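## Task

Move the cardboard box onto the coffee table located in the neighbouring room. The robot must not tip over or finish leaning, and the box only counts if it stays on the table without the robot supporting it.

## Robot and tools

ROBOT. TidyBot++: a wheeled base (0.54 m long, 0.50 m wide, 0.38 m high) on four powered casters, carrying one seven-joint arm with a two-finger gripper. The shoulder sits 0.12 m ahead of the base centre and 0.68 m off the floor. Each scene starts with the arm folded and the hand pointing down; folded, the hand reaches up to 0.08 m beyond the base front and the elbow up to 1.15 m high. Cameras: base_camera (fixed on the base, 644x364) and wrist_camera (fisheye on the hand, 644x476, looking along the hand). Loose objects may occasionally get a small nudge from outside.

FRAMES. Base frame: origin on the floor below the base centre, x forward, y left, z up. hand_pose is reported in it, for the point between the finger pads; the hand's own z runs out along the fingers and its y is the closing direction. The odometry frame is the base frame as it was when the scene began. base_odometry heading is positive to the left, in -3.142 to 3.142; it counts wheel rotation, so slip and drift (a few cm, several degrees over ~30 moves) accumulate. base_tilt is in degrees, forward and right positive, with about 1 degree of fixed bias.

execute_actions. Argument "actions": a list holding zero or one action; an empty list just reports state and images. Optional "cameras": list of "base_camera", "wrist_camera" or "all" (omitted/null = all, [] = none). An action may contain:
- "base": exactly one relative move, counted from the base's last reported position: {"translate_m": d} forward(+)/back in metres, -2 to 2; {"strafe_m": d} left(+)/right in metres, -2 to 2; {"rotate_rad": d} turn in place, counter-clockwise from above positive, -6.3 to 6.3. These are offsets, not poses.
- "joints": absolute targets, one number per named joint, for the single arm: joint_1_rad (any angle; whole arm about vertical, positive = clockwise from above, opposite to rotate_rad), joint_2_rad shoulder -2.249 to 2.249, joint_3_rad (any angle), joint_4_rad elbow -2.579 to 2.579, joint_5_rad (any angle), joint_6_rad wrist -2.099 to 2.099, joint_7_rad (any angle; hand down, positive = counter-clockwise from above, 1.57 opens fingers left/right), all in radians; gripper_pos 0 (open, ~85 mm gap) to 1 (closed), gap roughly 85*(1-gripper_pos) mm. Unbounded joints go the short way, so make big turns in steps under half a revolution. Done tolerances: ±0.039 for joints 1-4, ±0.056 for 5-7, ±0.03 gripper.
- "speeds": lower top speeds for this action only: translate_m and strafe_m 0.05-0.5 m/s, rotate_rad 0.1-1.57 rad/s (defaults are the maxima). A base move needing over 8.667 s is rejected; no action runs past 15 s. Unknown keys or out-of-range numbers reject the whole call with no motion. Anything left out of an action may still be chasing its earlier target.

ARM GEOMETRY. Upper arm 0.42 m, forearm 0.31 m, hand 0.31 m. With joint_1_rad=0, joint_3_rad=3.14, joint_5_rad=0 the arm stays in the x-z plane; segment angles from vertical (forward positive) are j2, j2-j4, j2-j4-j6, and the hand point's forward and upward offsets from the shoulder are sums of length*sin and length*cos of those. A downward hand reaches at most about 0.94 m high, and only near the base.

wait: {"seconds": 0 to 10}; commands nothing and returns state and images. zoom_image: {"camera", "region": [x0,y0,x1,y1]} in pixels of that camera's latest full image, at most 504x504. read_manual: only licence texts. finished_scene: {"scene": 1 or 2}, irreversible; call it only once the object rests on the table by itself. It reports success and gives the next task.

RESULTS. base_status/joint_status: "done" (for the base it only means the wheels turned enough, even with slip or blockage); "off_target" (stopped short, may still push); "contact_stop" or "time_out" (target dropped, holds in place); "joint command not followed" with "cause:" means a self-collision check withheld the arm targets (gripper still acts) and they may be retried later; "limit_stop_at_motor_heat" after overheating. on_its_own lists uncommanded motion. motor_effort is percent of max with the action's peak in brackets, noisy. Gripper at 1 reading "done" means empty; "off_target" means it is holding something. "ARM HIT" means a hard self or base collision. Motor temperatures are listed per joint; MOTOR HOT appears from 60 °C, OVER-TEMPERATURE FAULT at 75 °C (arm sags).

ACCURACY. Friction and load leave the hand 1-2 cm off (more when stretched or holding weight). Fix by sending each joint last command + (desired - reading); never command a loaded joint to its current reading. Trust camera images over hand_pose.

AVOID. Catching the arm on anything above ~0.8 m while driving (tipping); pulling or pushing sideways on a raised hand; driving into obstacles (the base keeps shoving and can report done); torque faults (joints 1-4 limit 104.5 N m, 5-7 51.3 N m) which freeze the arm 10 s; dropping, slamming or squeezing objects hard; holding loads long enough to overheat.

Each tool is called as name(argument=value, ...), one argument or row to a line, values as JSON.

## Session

execute_actions(
  actions=[],
)

Scene clock: 0.00 s.
Motor temperatures (°C, as the motors report them): [31 30 27 27 34 32 35]
base_odometry: x=+0.000 y=+0.000 heading=+0.000 (m, m, rad; odometry frame)
base_tilt: forward=-0.2 right=-0.7 (deg)
base_status: not commanded
joint_positions: joint_1_rad=+0.011 joint_2_rad=-0.381 joint_3_rad=+3.171 joint_4_rad=-2.514 joint_5_rad=-0.028 joint_6_rad=-0.897 joint_7_rad=+1.542 gripper_pos=+0.000
joint_status: not commanded
motor_effort: joint_1_rad=+0 joint_2_rad=-1 joint_3_rad=+1 joint_4_rad=+14 joint_5_rad=+1 joint_6_rad=+1 joint_7_rad=+1 (%)
hand_pose: x=+0.2637 y=+0.0036 z=+0.5956 quat_wxyz=(-0.017, +0.997, -0.042, +0.056) (m; base frame)
pictures: base_camera, wrist_camera
camera_calibration (this result's frames):
wrist_camera: T_world_to_cam=[[-0.0932255, -0.995641, 0.002806, 0.0236145], [-0.993504, 0.09284, -0.0658024, 0.347614], [0.065255, -0.00892224, -0.997829, 0.71429], [0, 0, 0, 1]] pos_world=[0.300947, -0.00238784, 0.735547]
Images, in order (width x height): base_camera 644x364, wrist_camera 644x476.

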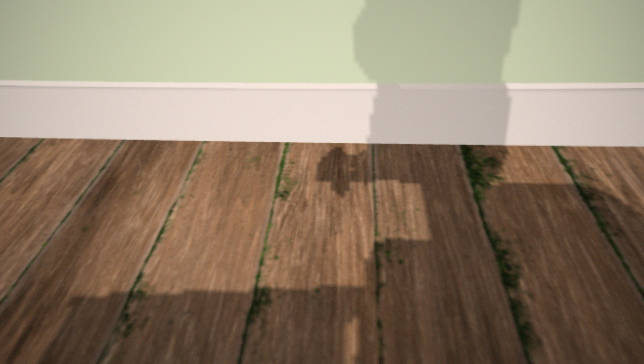

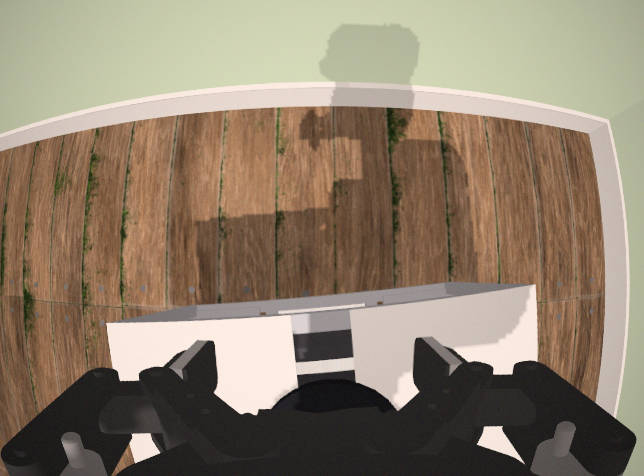

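execute_actions(
  actions=[
    {"base": {"rotate_rad": 1.53}, "joints": {"joint_1_rad": -0.8, "joint_2_rad": -0.8, "joint_3_rad": 3.13, "joint_4_rad": -1.6, "joint_5_rad": 0.02, "joint_6_rad": -1.2, "joint_7_rad": 1.6}},
  ],
)

Scene clock: 7.63 s.
Motor temperatures (°C, as the motors report them): [31 30 27 27 34 32 35]
base_odometry: x=+0.000 y=+0.000 heading=+1.529 (m, m, rad; odometry frame)
base_tilt: forward=-0.2 right=-0.7 (deg)
base_status: done
joint_positions: joint_1_rad=-0.791 joint_2_rad=-0.784 joint_3_rad=+3.146 joint_4_rad=-1.617 joint_5_rad=-0.008 joint_6_rad=-1.161 joint_7_rad=+1.560 gripper_pos=+0.000
joint_status: all done
motor_effort: joint_1_rad=+1(1) joint_2_rad=+8(9) joint_3_rad=+1(3) joint_4_rad=+16(19) joint_5_rad=+1(1) joint_6_rad=+8(8) joint_7_rad=+1(1) (%)
hand_pose: x=+0.2720 y=+0.1573 z=+1.0637 quat_wxyz=(-0.216, +0.777, +0.318, +0.498) (m; base frame)
pictures: base_camera, wrist_camera
camera_calibration (this result's frames):
wrist_camera: T_world_to_cam=[[0.680453, -0.73274, -0.00871512, -0.0634307], [-0.335176, -0.300638, -0.892902, 1.13501], [0.651645, 0.610499, -0.450167, 0.34267], [0, 0, 0, 1]] pos_world=[0.20029, 0.0855488, 1.16715]
Images, in order (width x height): base_camera 644x364, wrist_camera 644x476.

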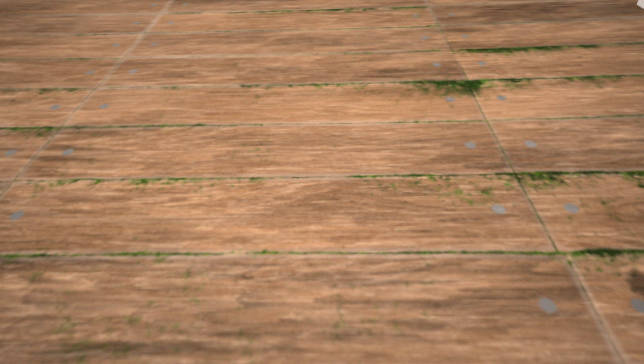

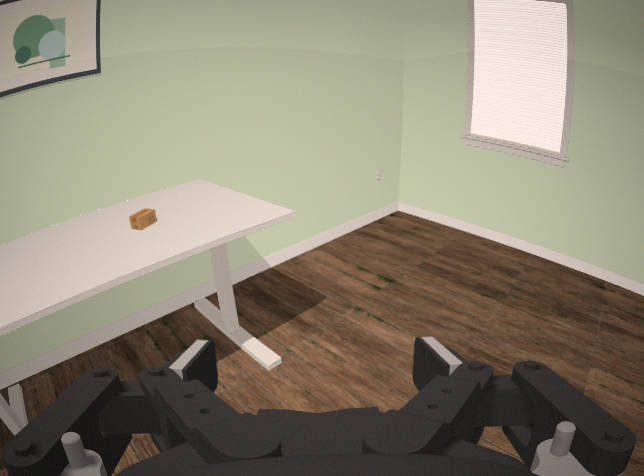

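zoom_image(
  camera="wrist_camera",
  region=[80, 160, 320, 380],
)

Region (80, 160, 320, 380) of wrist_camera's 644x476 image, scaled by 2.100; it fills the top 462 rows of this view, and the rest is white.

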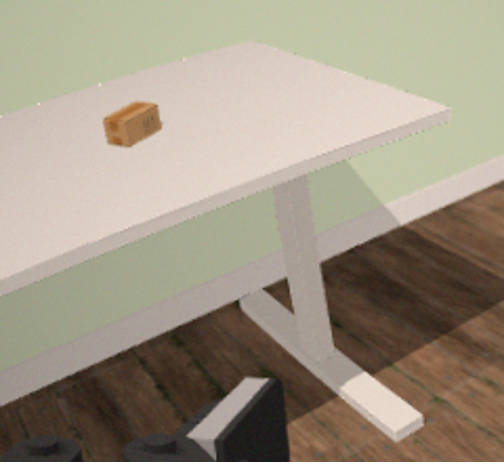

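execute_actions(
  actions=[
    {"base": {"translate_m": 0.42}, "joints": {"joint_1_rad": 0.45}},
  ],
)

Scene clock: 31.30 s.
Motor temperatures (°C, as the motors report them): [31 30 27 27 34 32 35]
base_odometry: x=+0.017 y=+0.420 heading=+1.530 (m, m, rad; odometry frame)
base_tilt: forward=-0.2 right=-0.7 (deg)
base_status: done
joint_positions: joint_1_rad=+0.440 joint_2_rad=-0.788 joint_3_rad=+3.145 joint_4_rad=-1.617 joint_5_rad=-0.007 joint_6_rad=-1.163 joint_7_rad=+1.560 gripper_pos=+0.000
joint_status: all done
motor_effort: joint_1_rad=+0(1) joint_2_rad=+9(11) joint_3_rad=+1(3) joint_4_rad=+16(17) joint_5_rad=+1(1) joint_6_rad=+8(9) joint_7_rad=+1(1) (%)
hand_pose: x=+0.3166 y=-0.0909 z=+1.0640 quat_wxyz=(+0.112, +0.818, -0.188, +0.532) (m; base frame)
pictures: base_camera, wrist_camera
camera_calibration (this result's frames):
wrist_camera: T_world_to_cam=[[-0.464037, -0.885787, -0.0071446, 0.071103], [-0.394335, 0.213789, -0.893753, 1.14197], [0.793202, -0.411917, -0.448503, 0.325698], [0, 0, 0, 1]] pos_world=[0.22497, -0.0469987, 1.16723]
Images, in order (width x height): base_camera 644x364, wrist_camera 644x476.

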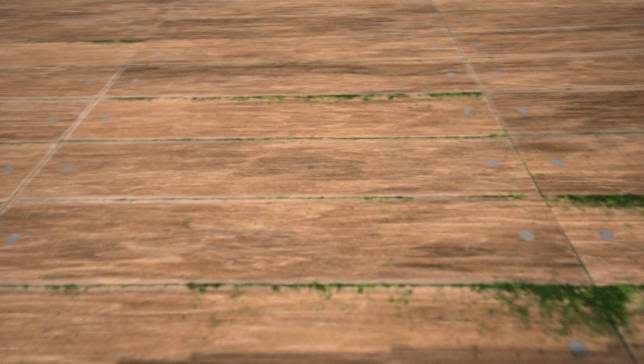

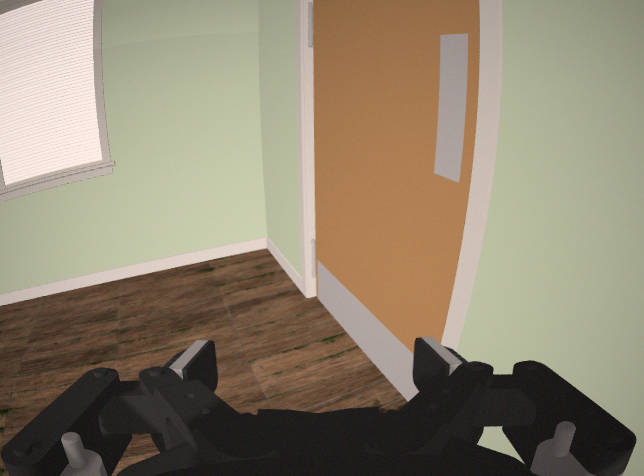

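execute_actions(
  actions=[
    {"base": {"strafe_m": 0.77}, "joints": {"joint_1_rad": -1.58, "joint_2_rad": 0.39, "joint_4_rad": -0.81, "joint_6_rad": -1.81}},
  ],
)

Scene clock: 40.50 s.
Motor temperatures (°C, as the motors report them): [31 30 27 27 34 32 35]
base_odometry: x=-0.753 y=+0.451 heading=+1.530 (m, m, rad; odometry frame)
base_tilt: forward=-0.2 right=-0.7 (deg)
base_status: done
joint_positions: joint_1_rad=-1.575 joint_2_rad=+0.373 joint_3_rad=+3.145 joint_4_rad=-0.832 joint_5_rad=-0.003 joint_6_rad=-1.771 joint_7_rad=+1.560 gripper_pos=+0.000
joint_status: all done
motor_effort: joint_1_rad=+0(1) joint_2_rad=-27(30) joint_3_rad=-1(1) joint_4_rad=+15(16) joint_5_rad=+0(0) joint_6_rad=+2(8) joint_7_rad=+1(1) (%)
hand_pose: x=+0.1163 y=+0.4981 z=+0.8787 quat_wxyz=(-0.059, +0.708, +0.702, +0.057) (m; base frame)
pictures: base_camera, wrist_camera
camera_calibration (this result's frames):
wrist_camera: T_world_to_cam=[[0.999062, -0.0228522, 0.0367836, -0.139988], [-0.0182675, -0.992548, -0.120477, 0.649147], [0.0392627, 0.119692, -0.992034, 0.944621], [0, 0, 0, 1]] pos_world=[0.114627, 0.528047, 1.02045]
Images, in order (width x height): base_camera 644x364, wrist_camera 644x476.

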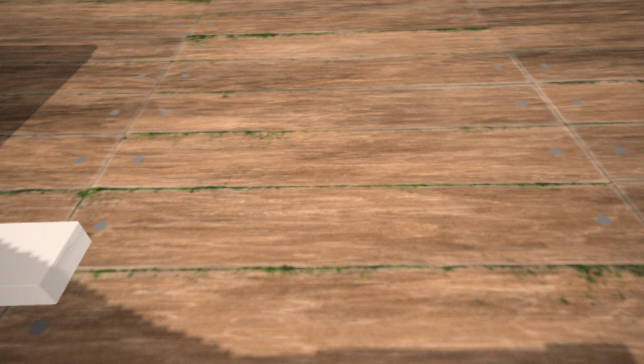

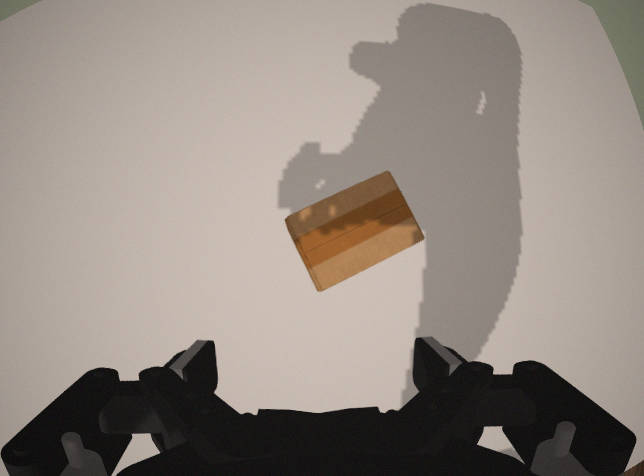

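zoom_image(
  camera="wrist_camera",
  region=[270, 150, 440, 310],
)

Region (270, 150, 440, 310) of wrist_camera's 644x476 image, scaled by 2.965; it fills the top 474 rows of this view, and the rest is white.

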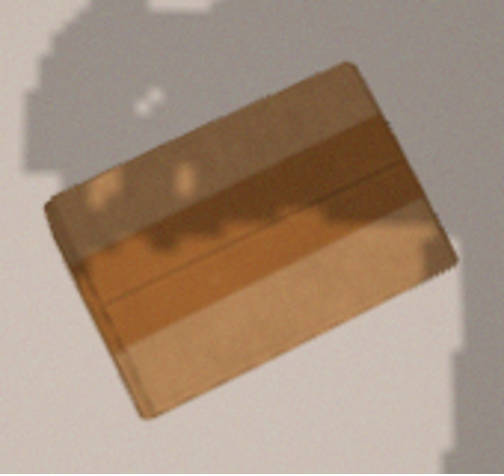

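execute_actions(
  actions=[
    {"base": {"strafe_m": 0.05}, "joints": {"joint_1_rad": -1.505, "joint_2_rad": 0.55, "joint_4_rad": -0.724, "joint_6_rad": -1.895, "joint_7_rad": 0.44}},
  ],
  cameras=["wrist_camera"],
)

Scene clock: 66.43 s.
Motor temperatures (°C, as the motors report them): [31 30 27 27 34 32 35]
base_odometry: x=-0.803 y=+0.454 heading=+1.530 (m, m, rad; odometry frame)
base_tilt: forward=-0.2 right=-0.8 (deg)
base_status: done
joint_positions: joint_1_rad=-1.514 joint_2_rad=+0.532 joint_3_rad=+3.145 joint_4_rad=-0.745 joint_5_rad=-0.003 joint_6_rad=-1.856 joint_7_rad=+0.459 gripper_pos=+0.000
joint_status: all done
motor_effort: joint_1_rad=+1(1) joint_2_rad=-32(35) joint_3_rad=+0(1) joint_4_rad=+15(16) joint_5_rad=+1(1) joint_6_rad=+0(2) joint_7_rad=+1(1) (%)
hand_pose: x=+0.1475 y=+0.5163 z=+0.8240 quat_wxyz=(-0.004, +0.980, +0.199, +0.001) (m; base frame)
pictures: wrist_camera
camera_calibration (this result's frames):
wrist_camera: T_world_to_cam=[[0.38224, -0.92345, 0.03366, 0.38982], [-0.923732, -0.380874, 0.0406779, 0.346192], [-0.0247438, -0.0466415, -0.998605, 0.98771], [0, 0, 0, 1]] pos_world=[0.195223, 0.537903, 0.959128]
Images, in order (width x height): wrist_camera 644x476.

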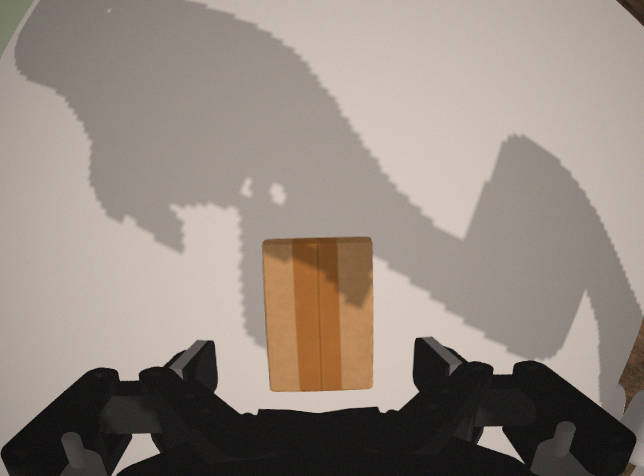

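execute_actions(
  actions=[
    {"joints": {"joint_2_rad": 0.49, "joint_4_rad": -1.01, "joint_6_rad": -1.61}},
  ],
  cameras=["wrist_camera"],
)

Scene clock: 77.67 s.
Motor temperatures (°C, as the motors report them): [31 31 27 27 34 32 35]
base_odometry: x=-0.803 y=+0.454 heading=+1.530 (m, m, rad; odometry frame)
base_tilt: forward=-0.2 right=-0.8 (deg)
base_status: not commanded
joint_positions: joint_1_rad=-1.514 joint_2_rad=+0.511 joint_3_rad=+3.145 joint_4_rad=-0.992 joint_5_rad=-0.003 joint_6_rad=-1.647 joint_7_rad=+0.459 gripper_pos=+0.000
joint_status: all done
motor_effort: joint_1_rad=+0(0) joint_2_rad=-32(34) joint_3_rad=+0(0) joint_4_rad=+15(16) joint_5_rad=+1(1) joint_6_rad=+0(0) joint_7_rad=+1(1) (%)
hand_pose: x=+0.1476 y=+0.5161 z=+0.7585 quat_wxyz=(+0.004, +0.980, +0.198, -0.002) (m; base frame)
pictures: wrist_camera
camera_calibration (this result's frames):
wrist_camera: T_world_to_cam=[[0.381725, -0.922979, 0.0489468, 0.379975], [-0.923911, -0.379552, 0.0482552, 0.342436], [-0.0259607, -0.0636427, -0.997635, 0.930507], [0, 0, 0, 1]] pos_world=[0.195491, 0.539901, 0.893184]
Images, in order (width x height): wrist_camera 644x476.

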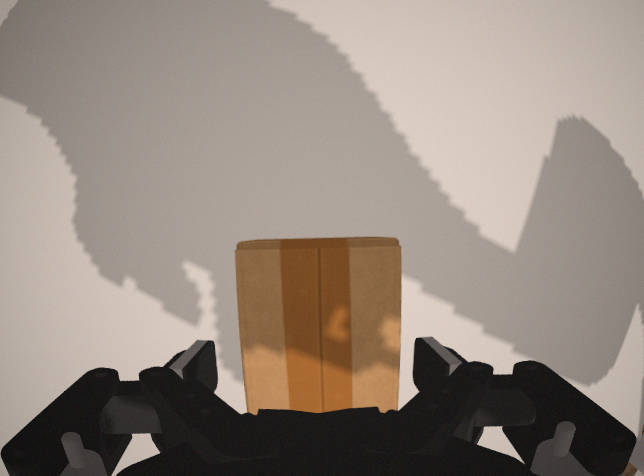

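execute_actions(
  actions=[
    {"joints": {"gripper_pos": 1.0}},
  ],
  cameras=["wrist_camera"],
)

Scene clock: 81.50 s.
Motor temperatures (°C, as the motors report them): [31 31 27 27 34 32 35]
base_odometry: x=-0.803 y=+0.454 heading=+1.530 (m, m, rad; odometry frame)
base_tilt: forward=-0.2 right=-0.7 (deg)
base_status: not commanded
joint_positions: joint_1_rad=-1.514 joint_2_rad=+0.506 joint_3_rad=+3.145 joint_4_rad=-0.995 joint_5_rad=-0.003 joint_6_rad=-1.646 joint_7_rad=+0.459 gripper_pos=+0.357
joint_status: gripper_pos off_target (ended at +0.357, target +1.000)
motor_effort: joint_1_rad=+0(0) joint_2_rad=-33(34) joint_3_rad=+0(1) joint_4_rad=+16(16) joint_5_rad=+1(1) joint_6_rad=+0(1) joint_7_rad=+1(1) (%)
hand_pose: x=+0.1476 y=+0.5150 z=+0.7605 quat_wxyz=(+0.003, +0.980, +0.198, -0.001) (m; base frame)
pictures: wrist_camera
camera_calibration (this result's frames):
wrist_camera: T_world_to_cam=[[0.381713, -0.923129, 0.0461347, 0.3811], [-0.923921, -0.379695, 0.046915, 0.342956], [-0.0257915, -0.0605329, -0.997833, 0.930964], [0, 0, 0, 1]] pos_world=[0.195405, 0.538377, 0.895275]
Images, in order (width x height): wrist_camera 644x476.

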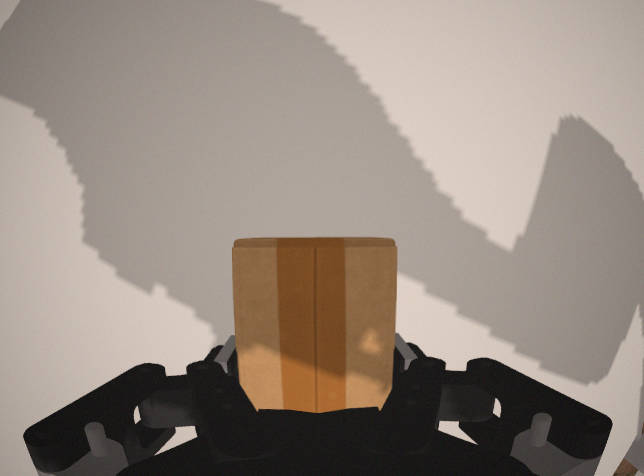

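execute_actions(
  actions=[
    {"base": {"strafe_m": -0.5}, "joints": {"joint_2_rad": -0.15, "joint_4_rad": -0.55, "joint_6_rad": -2.0, "gripper_pos": 1.0}},
  ],
  cameras=[],
)

execute_actions(
  actions=[
    {"base": {"translate_m": 1.2}, "joints": {"joint_1_rad": 1.58, "joint_7_rad": 1.6}},
  ],
)

Scene clock: 99.50 s.
Motor temperatures (°C, as the motors report them): [31 31 27 27 34 32 35]
base_odometry: x=-0.303 y=+0.433 heading=+1.530 (m, m, rad; odometry frame)
base_tilt: forward=-0.2 right=-0.7 (deg)
base_status: done
joint_positions: joint_1_rad=-1.512 joint_2_rad=-0.162 joint_3_rad=+3.144 joint_4_rad=-0.560 joint_5_rad=-0.001 joint_6_rad=-1.973 joint_7_rad=+0.459 gripper_pos=+0.357
joint_status: gripper_pos off_target (ended at +0.357, target +1.000); the others done
motor_effort: joint_1_rad=+0(3) joint_2_rad=-4(37) joint_3_rad=+0(2) joint_4_rad=+10(19) joint_5_rad=+1(1) joint_6_rad=+7(7) joint_7_rad=+1(1) (%)
hand_pose: x=+0.1343 y=+0.2705 z=+1.1636 quat_wxyz=(-0.364, +0.908, +0.183, +0.096) (m; base frame)
pictures: none
No camera images: the call's "cameras" was empty. Leave "cameras" out to get every camera's image.

Scene clock: 103.40 s.
Motor temperatures (°C, as the motors report them): [31 31 27 27 34 32 35]
base_odometry: x=-0.254 y=+1.632 heading=+1.530 (m, m, rad; odometry frame)
base_tilt: forward=-0.2 right=-0.7 (deg)
base_status: done
joint_positions: joint_1_rad=+1.569 joint_2_rad=-0.158 joint_3_rad=+3.144 joint_4_rad=-0.560 joint_5_rad=-0.001 joint_6_rad=-1.973 joint_7_rad=+1.561 gripper_pos=+0.357
joint_status: all done
motor_effort: joint_1_rad=+0(2) joint_2_rad=-4(7) joint_3_rad=+0(2) joint_4_rad=+10(11) joint_5_rad=+1(2) joint_6_rad=+7(8) joint_7_rad=+1(1) (%)
hand_pose: x=+0.1204 y=-0.2730 z=+1.1624 quat_wxyz=(+0.263, +0.653, -0.659, +0.266) (m; base frame)
pictures: base_camera, wrist_camera
camera_calibration (this result's frames):
wrist_camera: T_world_to_cam=[[-0.999028, 0.0406184, 0.0171289, 0.108558], [0.0191406, 0.749718, -0.66148, 1.01804], [-0.0397101, -0.660509, -0.749767, 0.833082], [0, 0, 0, 1]] pos_world=[0.122049, -0.217392, 1.29617]
Images, in order (width x height): base_camera 644x364, wrist_camera 644x476.

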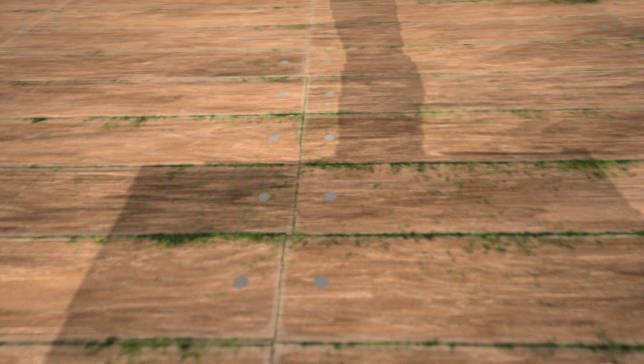

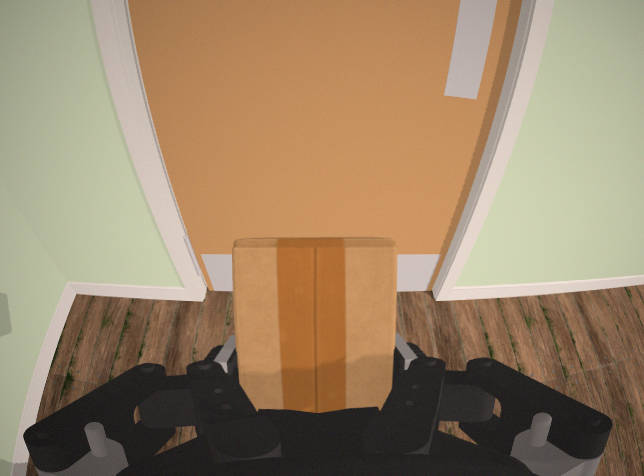

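execute_actions(
  actions=[
    {"base": {"strafe_m": -0.76}, "joints": {"joint_1_rad": 2.5}},
  ],
)

Scene clock: 110.53 s.
Motor temperatures (°C, as the motors report them): [31 31 27 27 34 32 35]
base_odometry: x=+0.506 y=+1.602 heading=+1.531 (m, m, rad; odometry frame)
base_tilt: forward=-0.2 right=-0.7 (deg)
base_status: done
joint_positions: joint_1_rad=+2.488 joint_2_rad=-0.154 joint_3_rad=+3.144 joint_4_rad=-0.560 joint_5_rad=-0.001 joint_6_rad=-1.973 joint_7_rad=+1.561 gripper_pos=+0.357
joint_status: all done
motor_effort: joint_1_rad=+0(1) joint_2_rad=-5(7) joint_3_rad=+0(1) joint_4_rad=+10(11) joint_5_rad=+0(1) joint_6_rad=+7(8) joint_7_rad=+1(1) (%)
hand_pose: x=-0.0984 y=-0.1676 z=+1.1615 quat_wxyz=(+0.352, +0.293, -0.881, +0.121) (m; base frame)
pictures: base_camera, wrist_camera
camera_calibration (this result's frames):
wrist_camera: T_world_to_cam=[[-0.573842, 0.818784, 0.0172688, 0.0578618], [0.609333, 0.440948, -0.658998, 0.946057], [-0.547192, -0.367639, -0.751946, 0.895024], [0, 0, 0, 1]] pos_world=[-0.0535098, -0.135492, 1.29546]
Images, in order (width x height): base_camera 644x364, wrist_camera 644x476.

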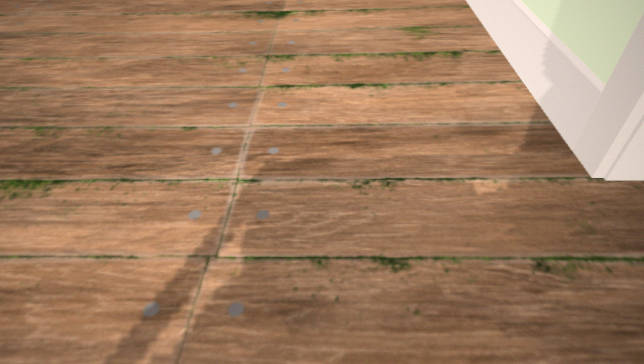

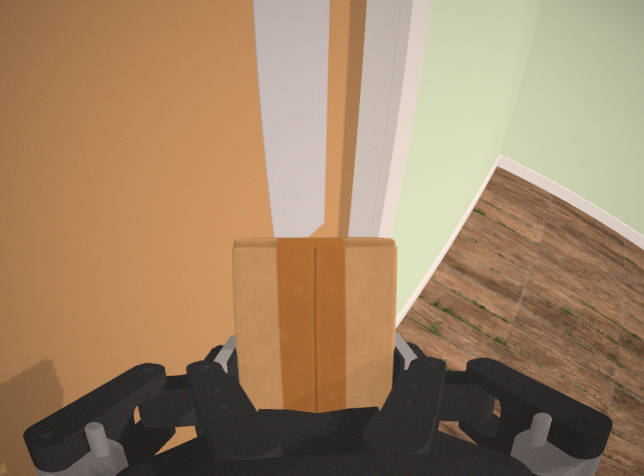

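execute_actions(
  actions=[
    {"base": {"strafe_m": -0.55}, "speeds": {"strafe_m": 0.17}},
  ],
)

Scene clock: 116.57 s.
Motor temperatures (°C, as the motors report them): [31 31 27 27 34 32 35]
base_odometry: x=+1.056 y=+1.580 heading=+1.531 (m, m, rad; odometry frame)
base_tilt: forward=-0.2 right=-0.7 (deg)
base_status: done
joint_positions: joint_1_rad=+2.490 joint_2_rad=-0.152 joint_3_rad=+3.143 joint_4_rad=-0.560 joint_5_rad=+0.001 joint_6_rad=-1.973 joint_7_rad=+1.561 gripper_pos=+0.357
joint_status: not commanded
motor_effort: joint_1_rad=+0(2) joint_2_rad=-5(8) joint_3_rad=+1(3) joint_4_rad=+10(11) joint_5_rad=+1(3) joint_6_rad=+7(8) joint_7_rad=+1(1) (%)
hand_pose: x=-0.0999 y=-0.1678 z=+1.1607 quat_wxyz=(+0.351, +0.292, -0.882, +0.120) (m; base frame)
pictures: base_camera, wrist_camera
camera_calibration (this result's frames):
wrist_camera: T_world_to_cam=[[-0.571494, 0.820401, 0.0183309, 0.0564196], [0.611842, 0.440885, -0.656711, 0.944072], [-0.546849, -0.364091, -0.753919, 0.896448], [0, 0, 0, 1]] pos_world=[-0.0551584, -0.136125, 1.2948]
Images, in order (width x height): base_camera 644x364, wrist_camera 644x476.

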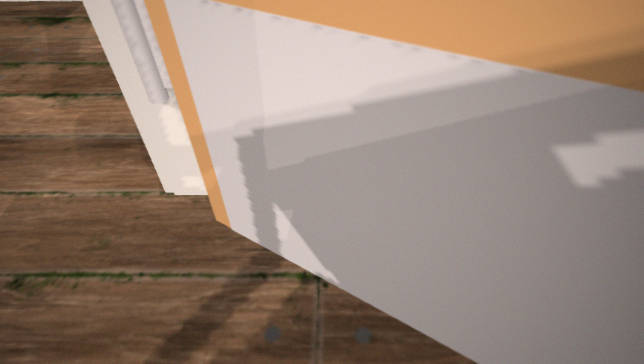

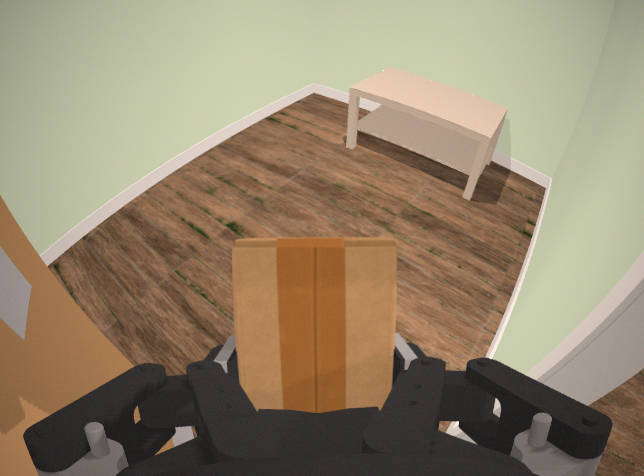

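execute_actions(
  actions=[
    {"base": {"strafe_m": -0.6}, "speeds": {"strafe_m": 0.35}, "joints": {"joint_1_rad": 3.15}},
  ],
)

Scene clock: 125.97 s.
Motor temperatures (°C, as the motors report them): [31 31 27 27 34 32 35]
base_odometry: x=+1.655 y=+1.555 heading=+1.530 (m, m, rad; odometry frame)
base_tilt: forward=-0.2 right=-0.7 (deg)
base_status: done
joint_positions: joint_1_rad=+3.139 joint_2_rad=-0.152 joint_3_rad=+3.142 joint_4_rad=-0.560 joint_5_rad=+0.001 joint_6_rad=-1.973 joint_7_rad=+1.561 gripper_pos=+0.357
joint_status: all done
motor_effort: joint_1_rad=+0(0) joint_2_rad=-5(7) joint_3_rad=+0(2) joint_4_rad=+10(11) joint_5_rad=+1(1) joint_6_rad=+7(8) joint_7_rad=+1(1) (%)
hand_pose: x=-0.1569 y=-0.0016 z=+1.1606 quat_wxyz=(+0.371, -0.004, -0.929, +0.002) (m; base frame)
pictures: base_camera, wrist_camera
camera_calibration (this result's frames):
wrist_camera: T_world_to_cam=[[0.0399122, 0.999034, 0.0184032, -0.0164044], [0.754044, -0.0180299, -0.656577, 0.927044], [-0.655611, 0.0400822, -0.754034, 0.909482], [0, 0, 0, 1]] pos_world=[-0.102111, -0.00335101, 1.29476]
Images, in order (width x height): base_camera 644x364, wrist_camera 644x476.

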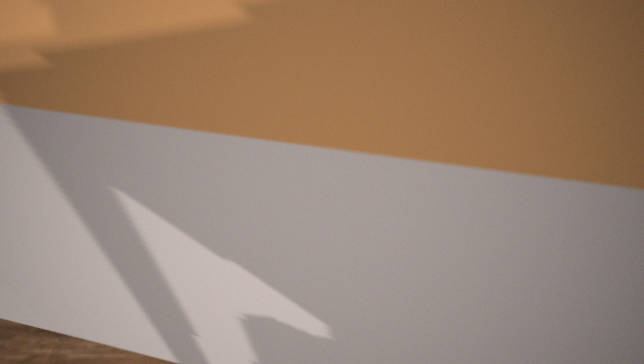

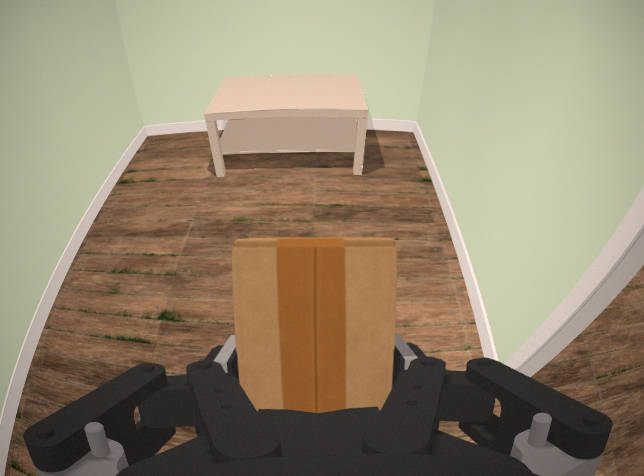

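execute_actions(
  actions=[
    {"base": {"translate_m": -1.45}, "joints": {"joint_2_rad": 0.985, "joint_4_rad": -0.755, "joint_6_rad": -1.39}},
  ],
)

Scene clock: 138.73 s.
Motor temperatures (°C, as the motors report them): [31 31 27 27 34 32 35]
base_odometry: x=+1.598 y=+0.106 heading=+1.531 (m, m, rad; odometry frame)
base_tilt: forward=-0.3 right=-0.7 (deg)
base_status: done
joint_positions: joint_1_rad=+3.139 joint_2_rad=+0.980 joint_3_rad=+3.142 joint_4_rad=-0.738 joint_5_rad=+0.001 joint_6_rad=-1.424 joint_7_rad=+1.561 gripper_pos=+0.357
joint_status: all done
motor_effort: joint_1_rad=+0(1) joint_2_rad=-45(48) joint_3_rad=-1(1) joint_4_rad=+16(18) joint_5_rad=+1(1) joint_6_rad=+1(7) joint_7_rad=+1(1) (%)
hand_pose: x=-0.5412 y=-0.0024 z=+0.5587 quat_wxyz=(+0.000, -0.004, -1.000, -0.001) (m; base frame)
pictures: base_camera, wrist_camera
camera_calibration (this result's frames):
wrist_camera: T_world_to_cam=[[0.0149733, 0.99896, 0.0430672, -0.0164631], [0.998888, -0.0168706, 0.0440328, 0.562755], [0.0447136, 0.0423599, -0.998101, 0.71908], [0, 0, 0, 1]] pos_world=[-0.594035, -0.00452024, 0.693644]
Images, in order (width x height): base_camera 644x364, wrist_camera 644x476.

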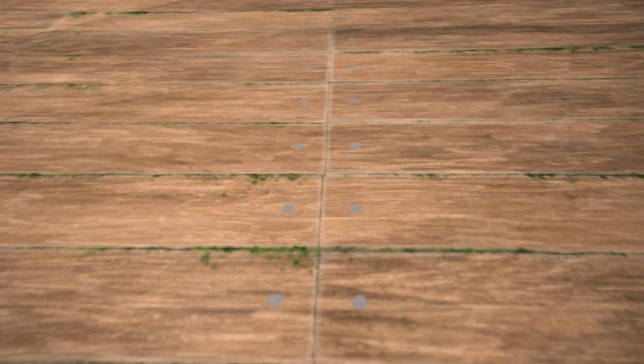

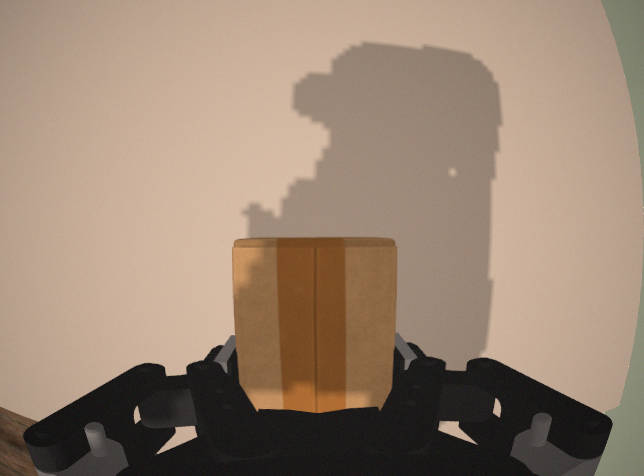

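execute_actions(
  actions=[
    {"base": {"translate_m": -0.05}, "joints": {"joint_2_rad": 1.032, "joint_4_rad": -0.864, "joint_6_rad": -1.234}},
  ],
  cameras=["wrist_camera"],
)

Scene clock: 143.70 s.
Motor temperatures (°C, as the motors report them): [31 31 27 27 34 32 35]
base_odometry: x=+1.596 y=+0.056 heading=+1.531 (m, m, rad; odometry frame)
base_tilt: forward=-0.3 right=-0.7 (deg)
base_status: done
joint_positions: joint_1_rad=+3.140 joint_2_rad=+1.031 joint_3_rad=+3.142 joint_4_rad=-0.848 joint_5_rad=+0.001 joint_6_rad=-1.265 joint_7_rad=+1.561 gripper_pos=+0.357
joint_status: all done
motor_effort: joint_1_rad=+0(1) joint_2_rad=-46(49) joint_3_rad=-1(1) joint_4_rad=+16(16) joint_5_rad=+1(1) joint_6_rad=+0(1) joint_7_rad=+1(1) (%)
hand_pose: x=-0.5408 y=-0.0020 z=+0.4914 quat_wxyz=(-0.001, -0.004, -1.000, -0.001) (m; base frame)
pictures: wrist_camera
camera_calibration (this result's frames):
wrist_camera: T_world_to_cam=[[0.015305, 0.998954, 0.0430872, -0.0138042], [0.998807, -0.0172727, 0.0456723, 0.564423], [0.0463688, 0.0423368, -0.998027, 0.652716], [0, 0, 0, 1]] pos_world=[-0.593804, -0.00409504, 0.626245]
Images, in order (width x height): wrist_camera 644x476.

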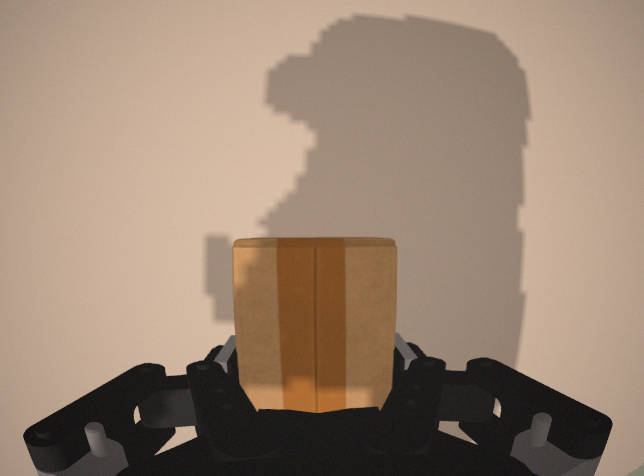

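execute_actions(
  actions=[
    {"joints": {"joint_2_rad": 1.07, "joint_6_rad": -1.21}},
  ],
  cameras=[],
)

Scene clock: 145.73 s.
Motor temperatures (°C, as the motors report them): [31 31 27 27 34 32 35]
base_odometry: x=+1.596 y=+0.056 heading=+1.531 (m, m, rad; odometry frame)
base_tilt: forward=-0.3 right=-0.7 (deg)
base_status: not commanded
joint_positions: joint_1_rad=+3.140 joint_2_rad=+1.032 joint_3_rad=+3.142 joint_4_rad=-0.849 joint_5_rad=+0.001 joint_6_rad=-1.263 joint_7_rad=+1.561 gripper_pos=+0.357
joint_status: all done
motor_effort: joint_1_rad=+0(0) joint_2_rad=-39(46) joint_3_rad=-1(1) joint_4_rad=+14(16) joint_5_rad=+1(1) joint_6_rad=+2(1) joint_7_rad=+1(1) (%)
hand_pose: x=-0.5411 y=-0.0020 z=+0.4908 quat_wxyz=(-0.001, -0.004, -1.000, -0.001) (m; base frame)
pictures: none
No camera images: the call's "cameras" was empty. Leave "cameras" out to get every camera's image.

The box is already seated on the table (the arm did not move down and the shoulder effort dropped). Releasing and lifting away.

execute_actions(
  actions=[
    {"joints": {"joint_2_rad": 1.025, "joint_6_rad": -1.26, "gripper_pos": 0.1}},
  ],
  cameras=[],
)

execute_actions(
  actions=[
    {"joints": {"joint_2_rad": 0.87, "joint_6_rad": -1.44}},
  ],
  cameras=["wrist_camera"],
)

Scene clock: 149.63 s.
Motor temperatures (°C, as the motors report them): [31 31 27 27 34 32 35]
base_odometry: x=+1.596 y=+0.056 heading=+1.531 (m, m, rad; odometry frame)
base_tilt: forward=-0.3 right=-0.7 (deg)
base_status: not commanded
joint_positions: joint_1_rad=+3.140 joint_2_rad=+1.031 joint_3_rad=+3.142 joint_4_rad=-0.849 joint_5_rad=+0.001 joint_6_rad=-1.263 joint_7_rad=+1.561 gripper_pos=+0.100
joint_status: all done
motor_effort: joint_1_rad=+0(1) joint_2_rad=-44(46) joint_3_rad=-1(1) joint_4_rad=+15(16) joint_5_rad=+1(1) joint_6_rad=+0(3) joint_7_rad=+1(1) (%)
hand_pose: x=-0.5411 y=-0.0020 z=+0.4911 quat_wxyz=(-0.001, -0.004, -1.000, -0.001) (m; base frame)
pictures: none
No camera images: the call's "cameras" was empty. Leave "cameras" out to get every camera's image.

Scene clock: 150.97 s.
Motor temperatures (°C, as the motors report them): [31 31 27 27 34 32 35]
base_odometry: x=+1.596 y=+0.056 heading=+1.531 (m, m, rad; odometry frame)
base_tilt: forward=-0.3 right=-0.7 (deg)
base_status: not commanded
joint_positions: joint_1_rad=+3.140 joint_2_rad=+0.866 joint_3_rad=+3.142 joint_4_rad=-0.849 joint_5_rad=+0.001 joint_6_rad=-1.406 joint_7_rad=+1.561 gripper_pos=+0.100
joint_status: all done
motor_effort: joint_1_rad=-1(0) joint_2_rad=-42(47) joint_3_rad=+0(0) joint_4_rad=+15(17) joint_5_rad=+0(1) joint_6_rad=+1(1) joint_7_rad=+1(1) (%)
hand_pose: x=-0.5191 y=-0.0019 z=+0.5980 quat_wxyz=(+0.010, -0.004, -1.000, -0.001) (m; base frame)
pictures: wrist_camera
camera_calibration (this result's frames):
wrist_camera: T_world_to_cam=[[0.0164704, 0.998955, 0.0426312, -0.0178838], [0.999591, -0.0174486, 0.022675, 0.552022], [0.0233952, 0.0422402, -0.998834, 0.74667], [0, 0, 0, 1]] pos_world=[-0.56897, -0.00404239, 0.734044]
Images, in order (width x height): wrist_camera 644x476.

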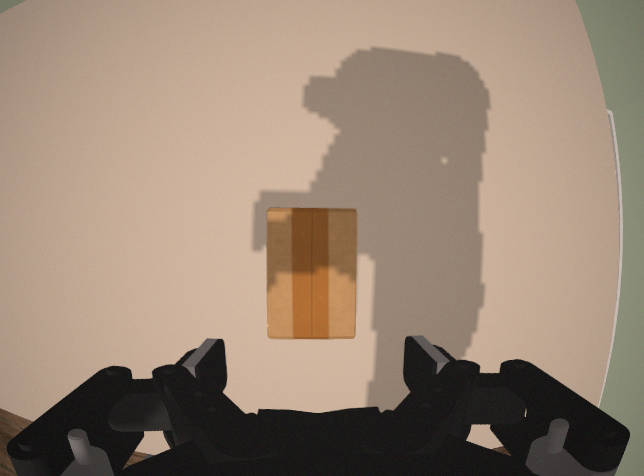

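finished_scene(
  scene=2,
)

The scene is finished: the task was done.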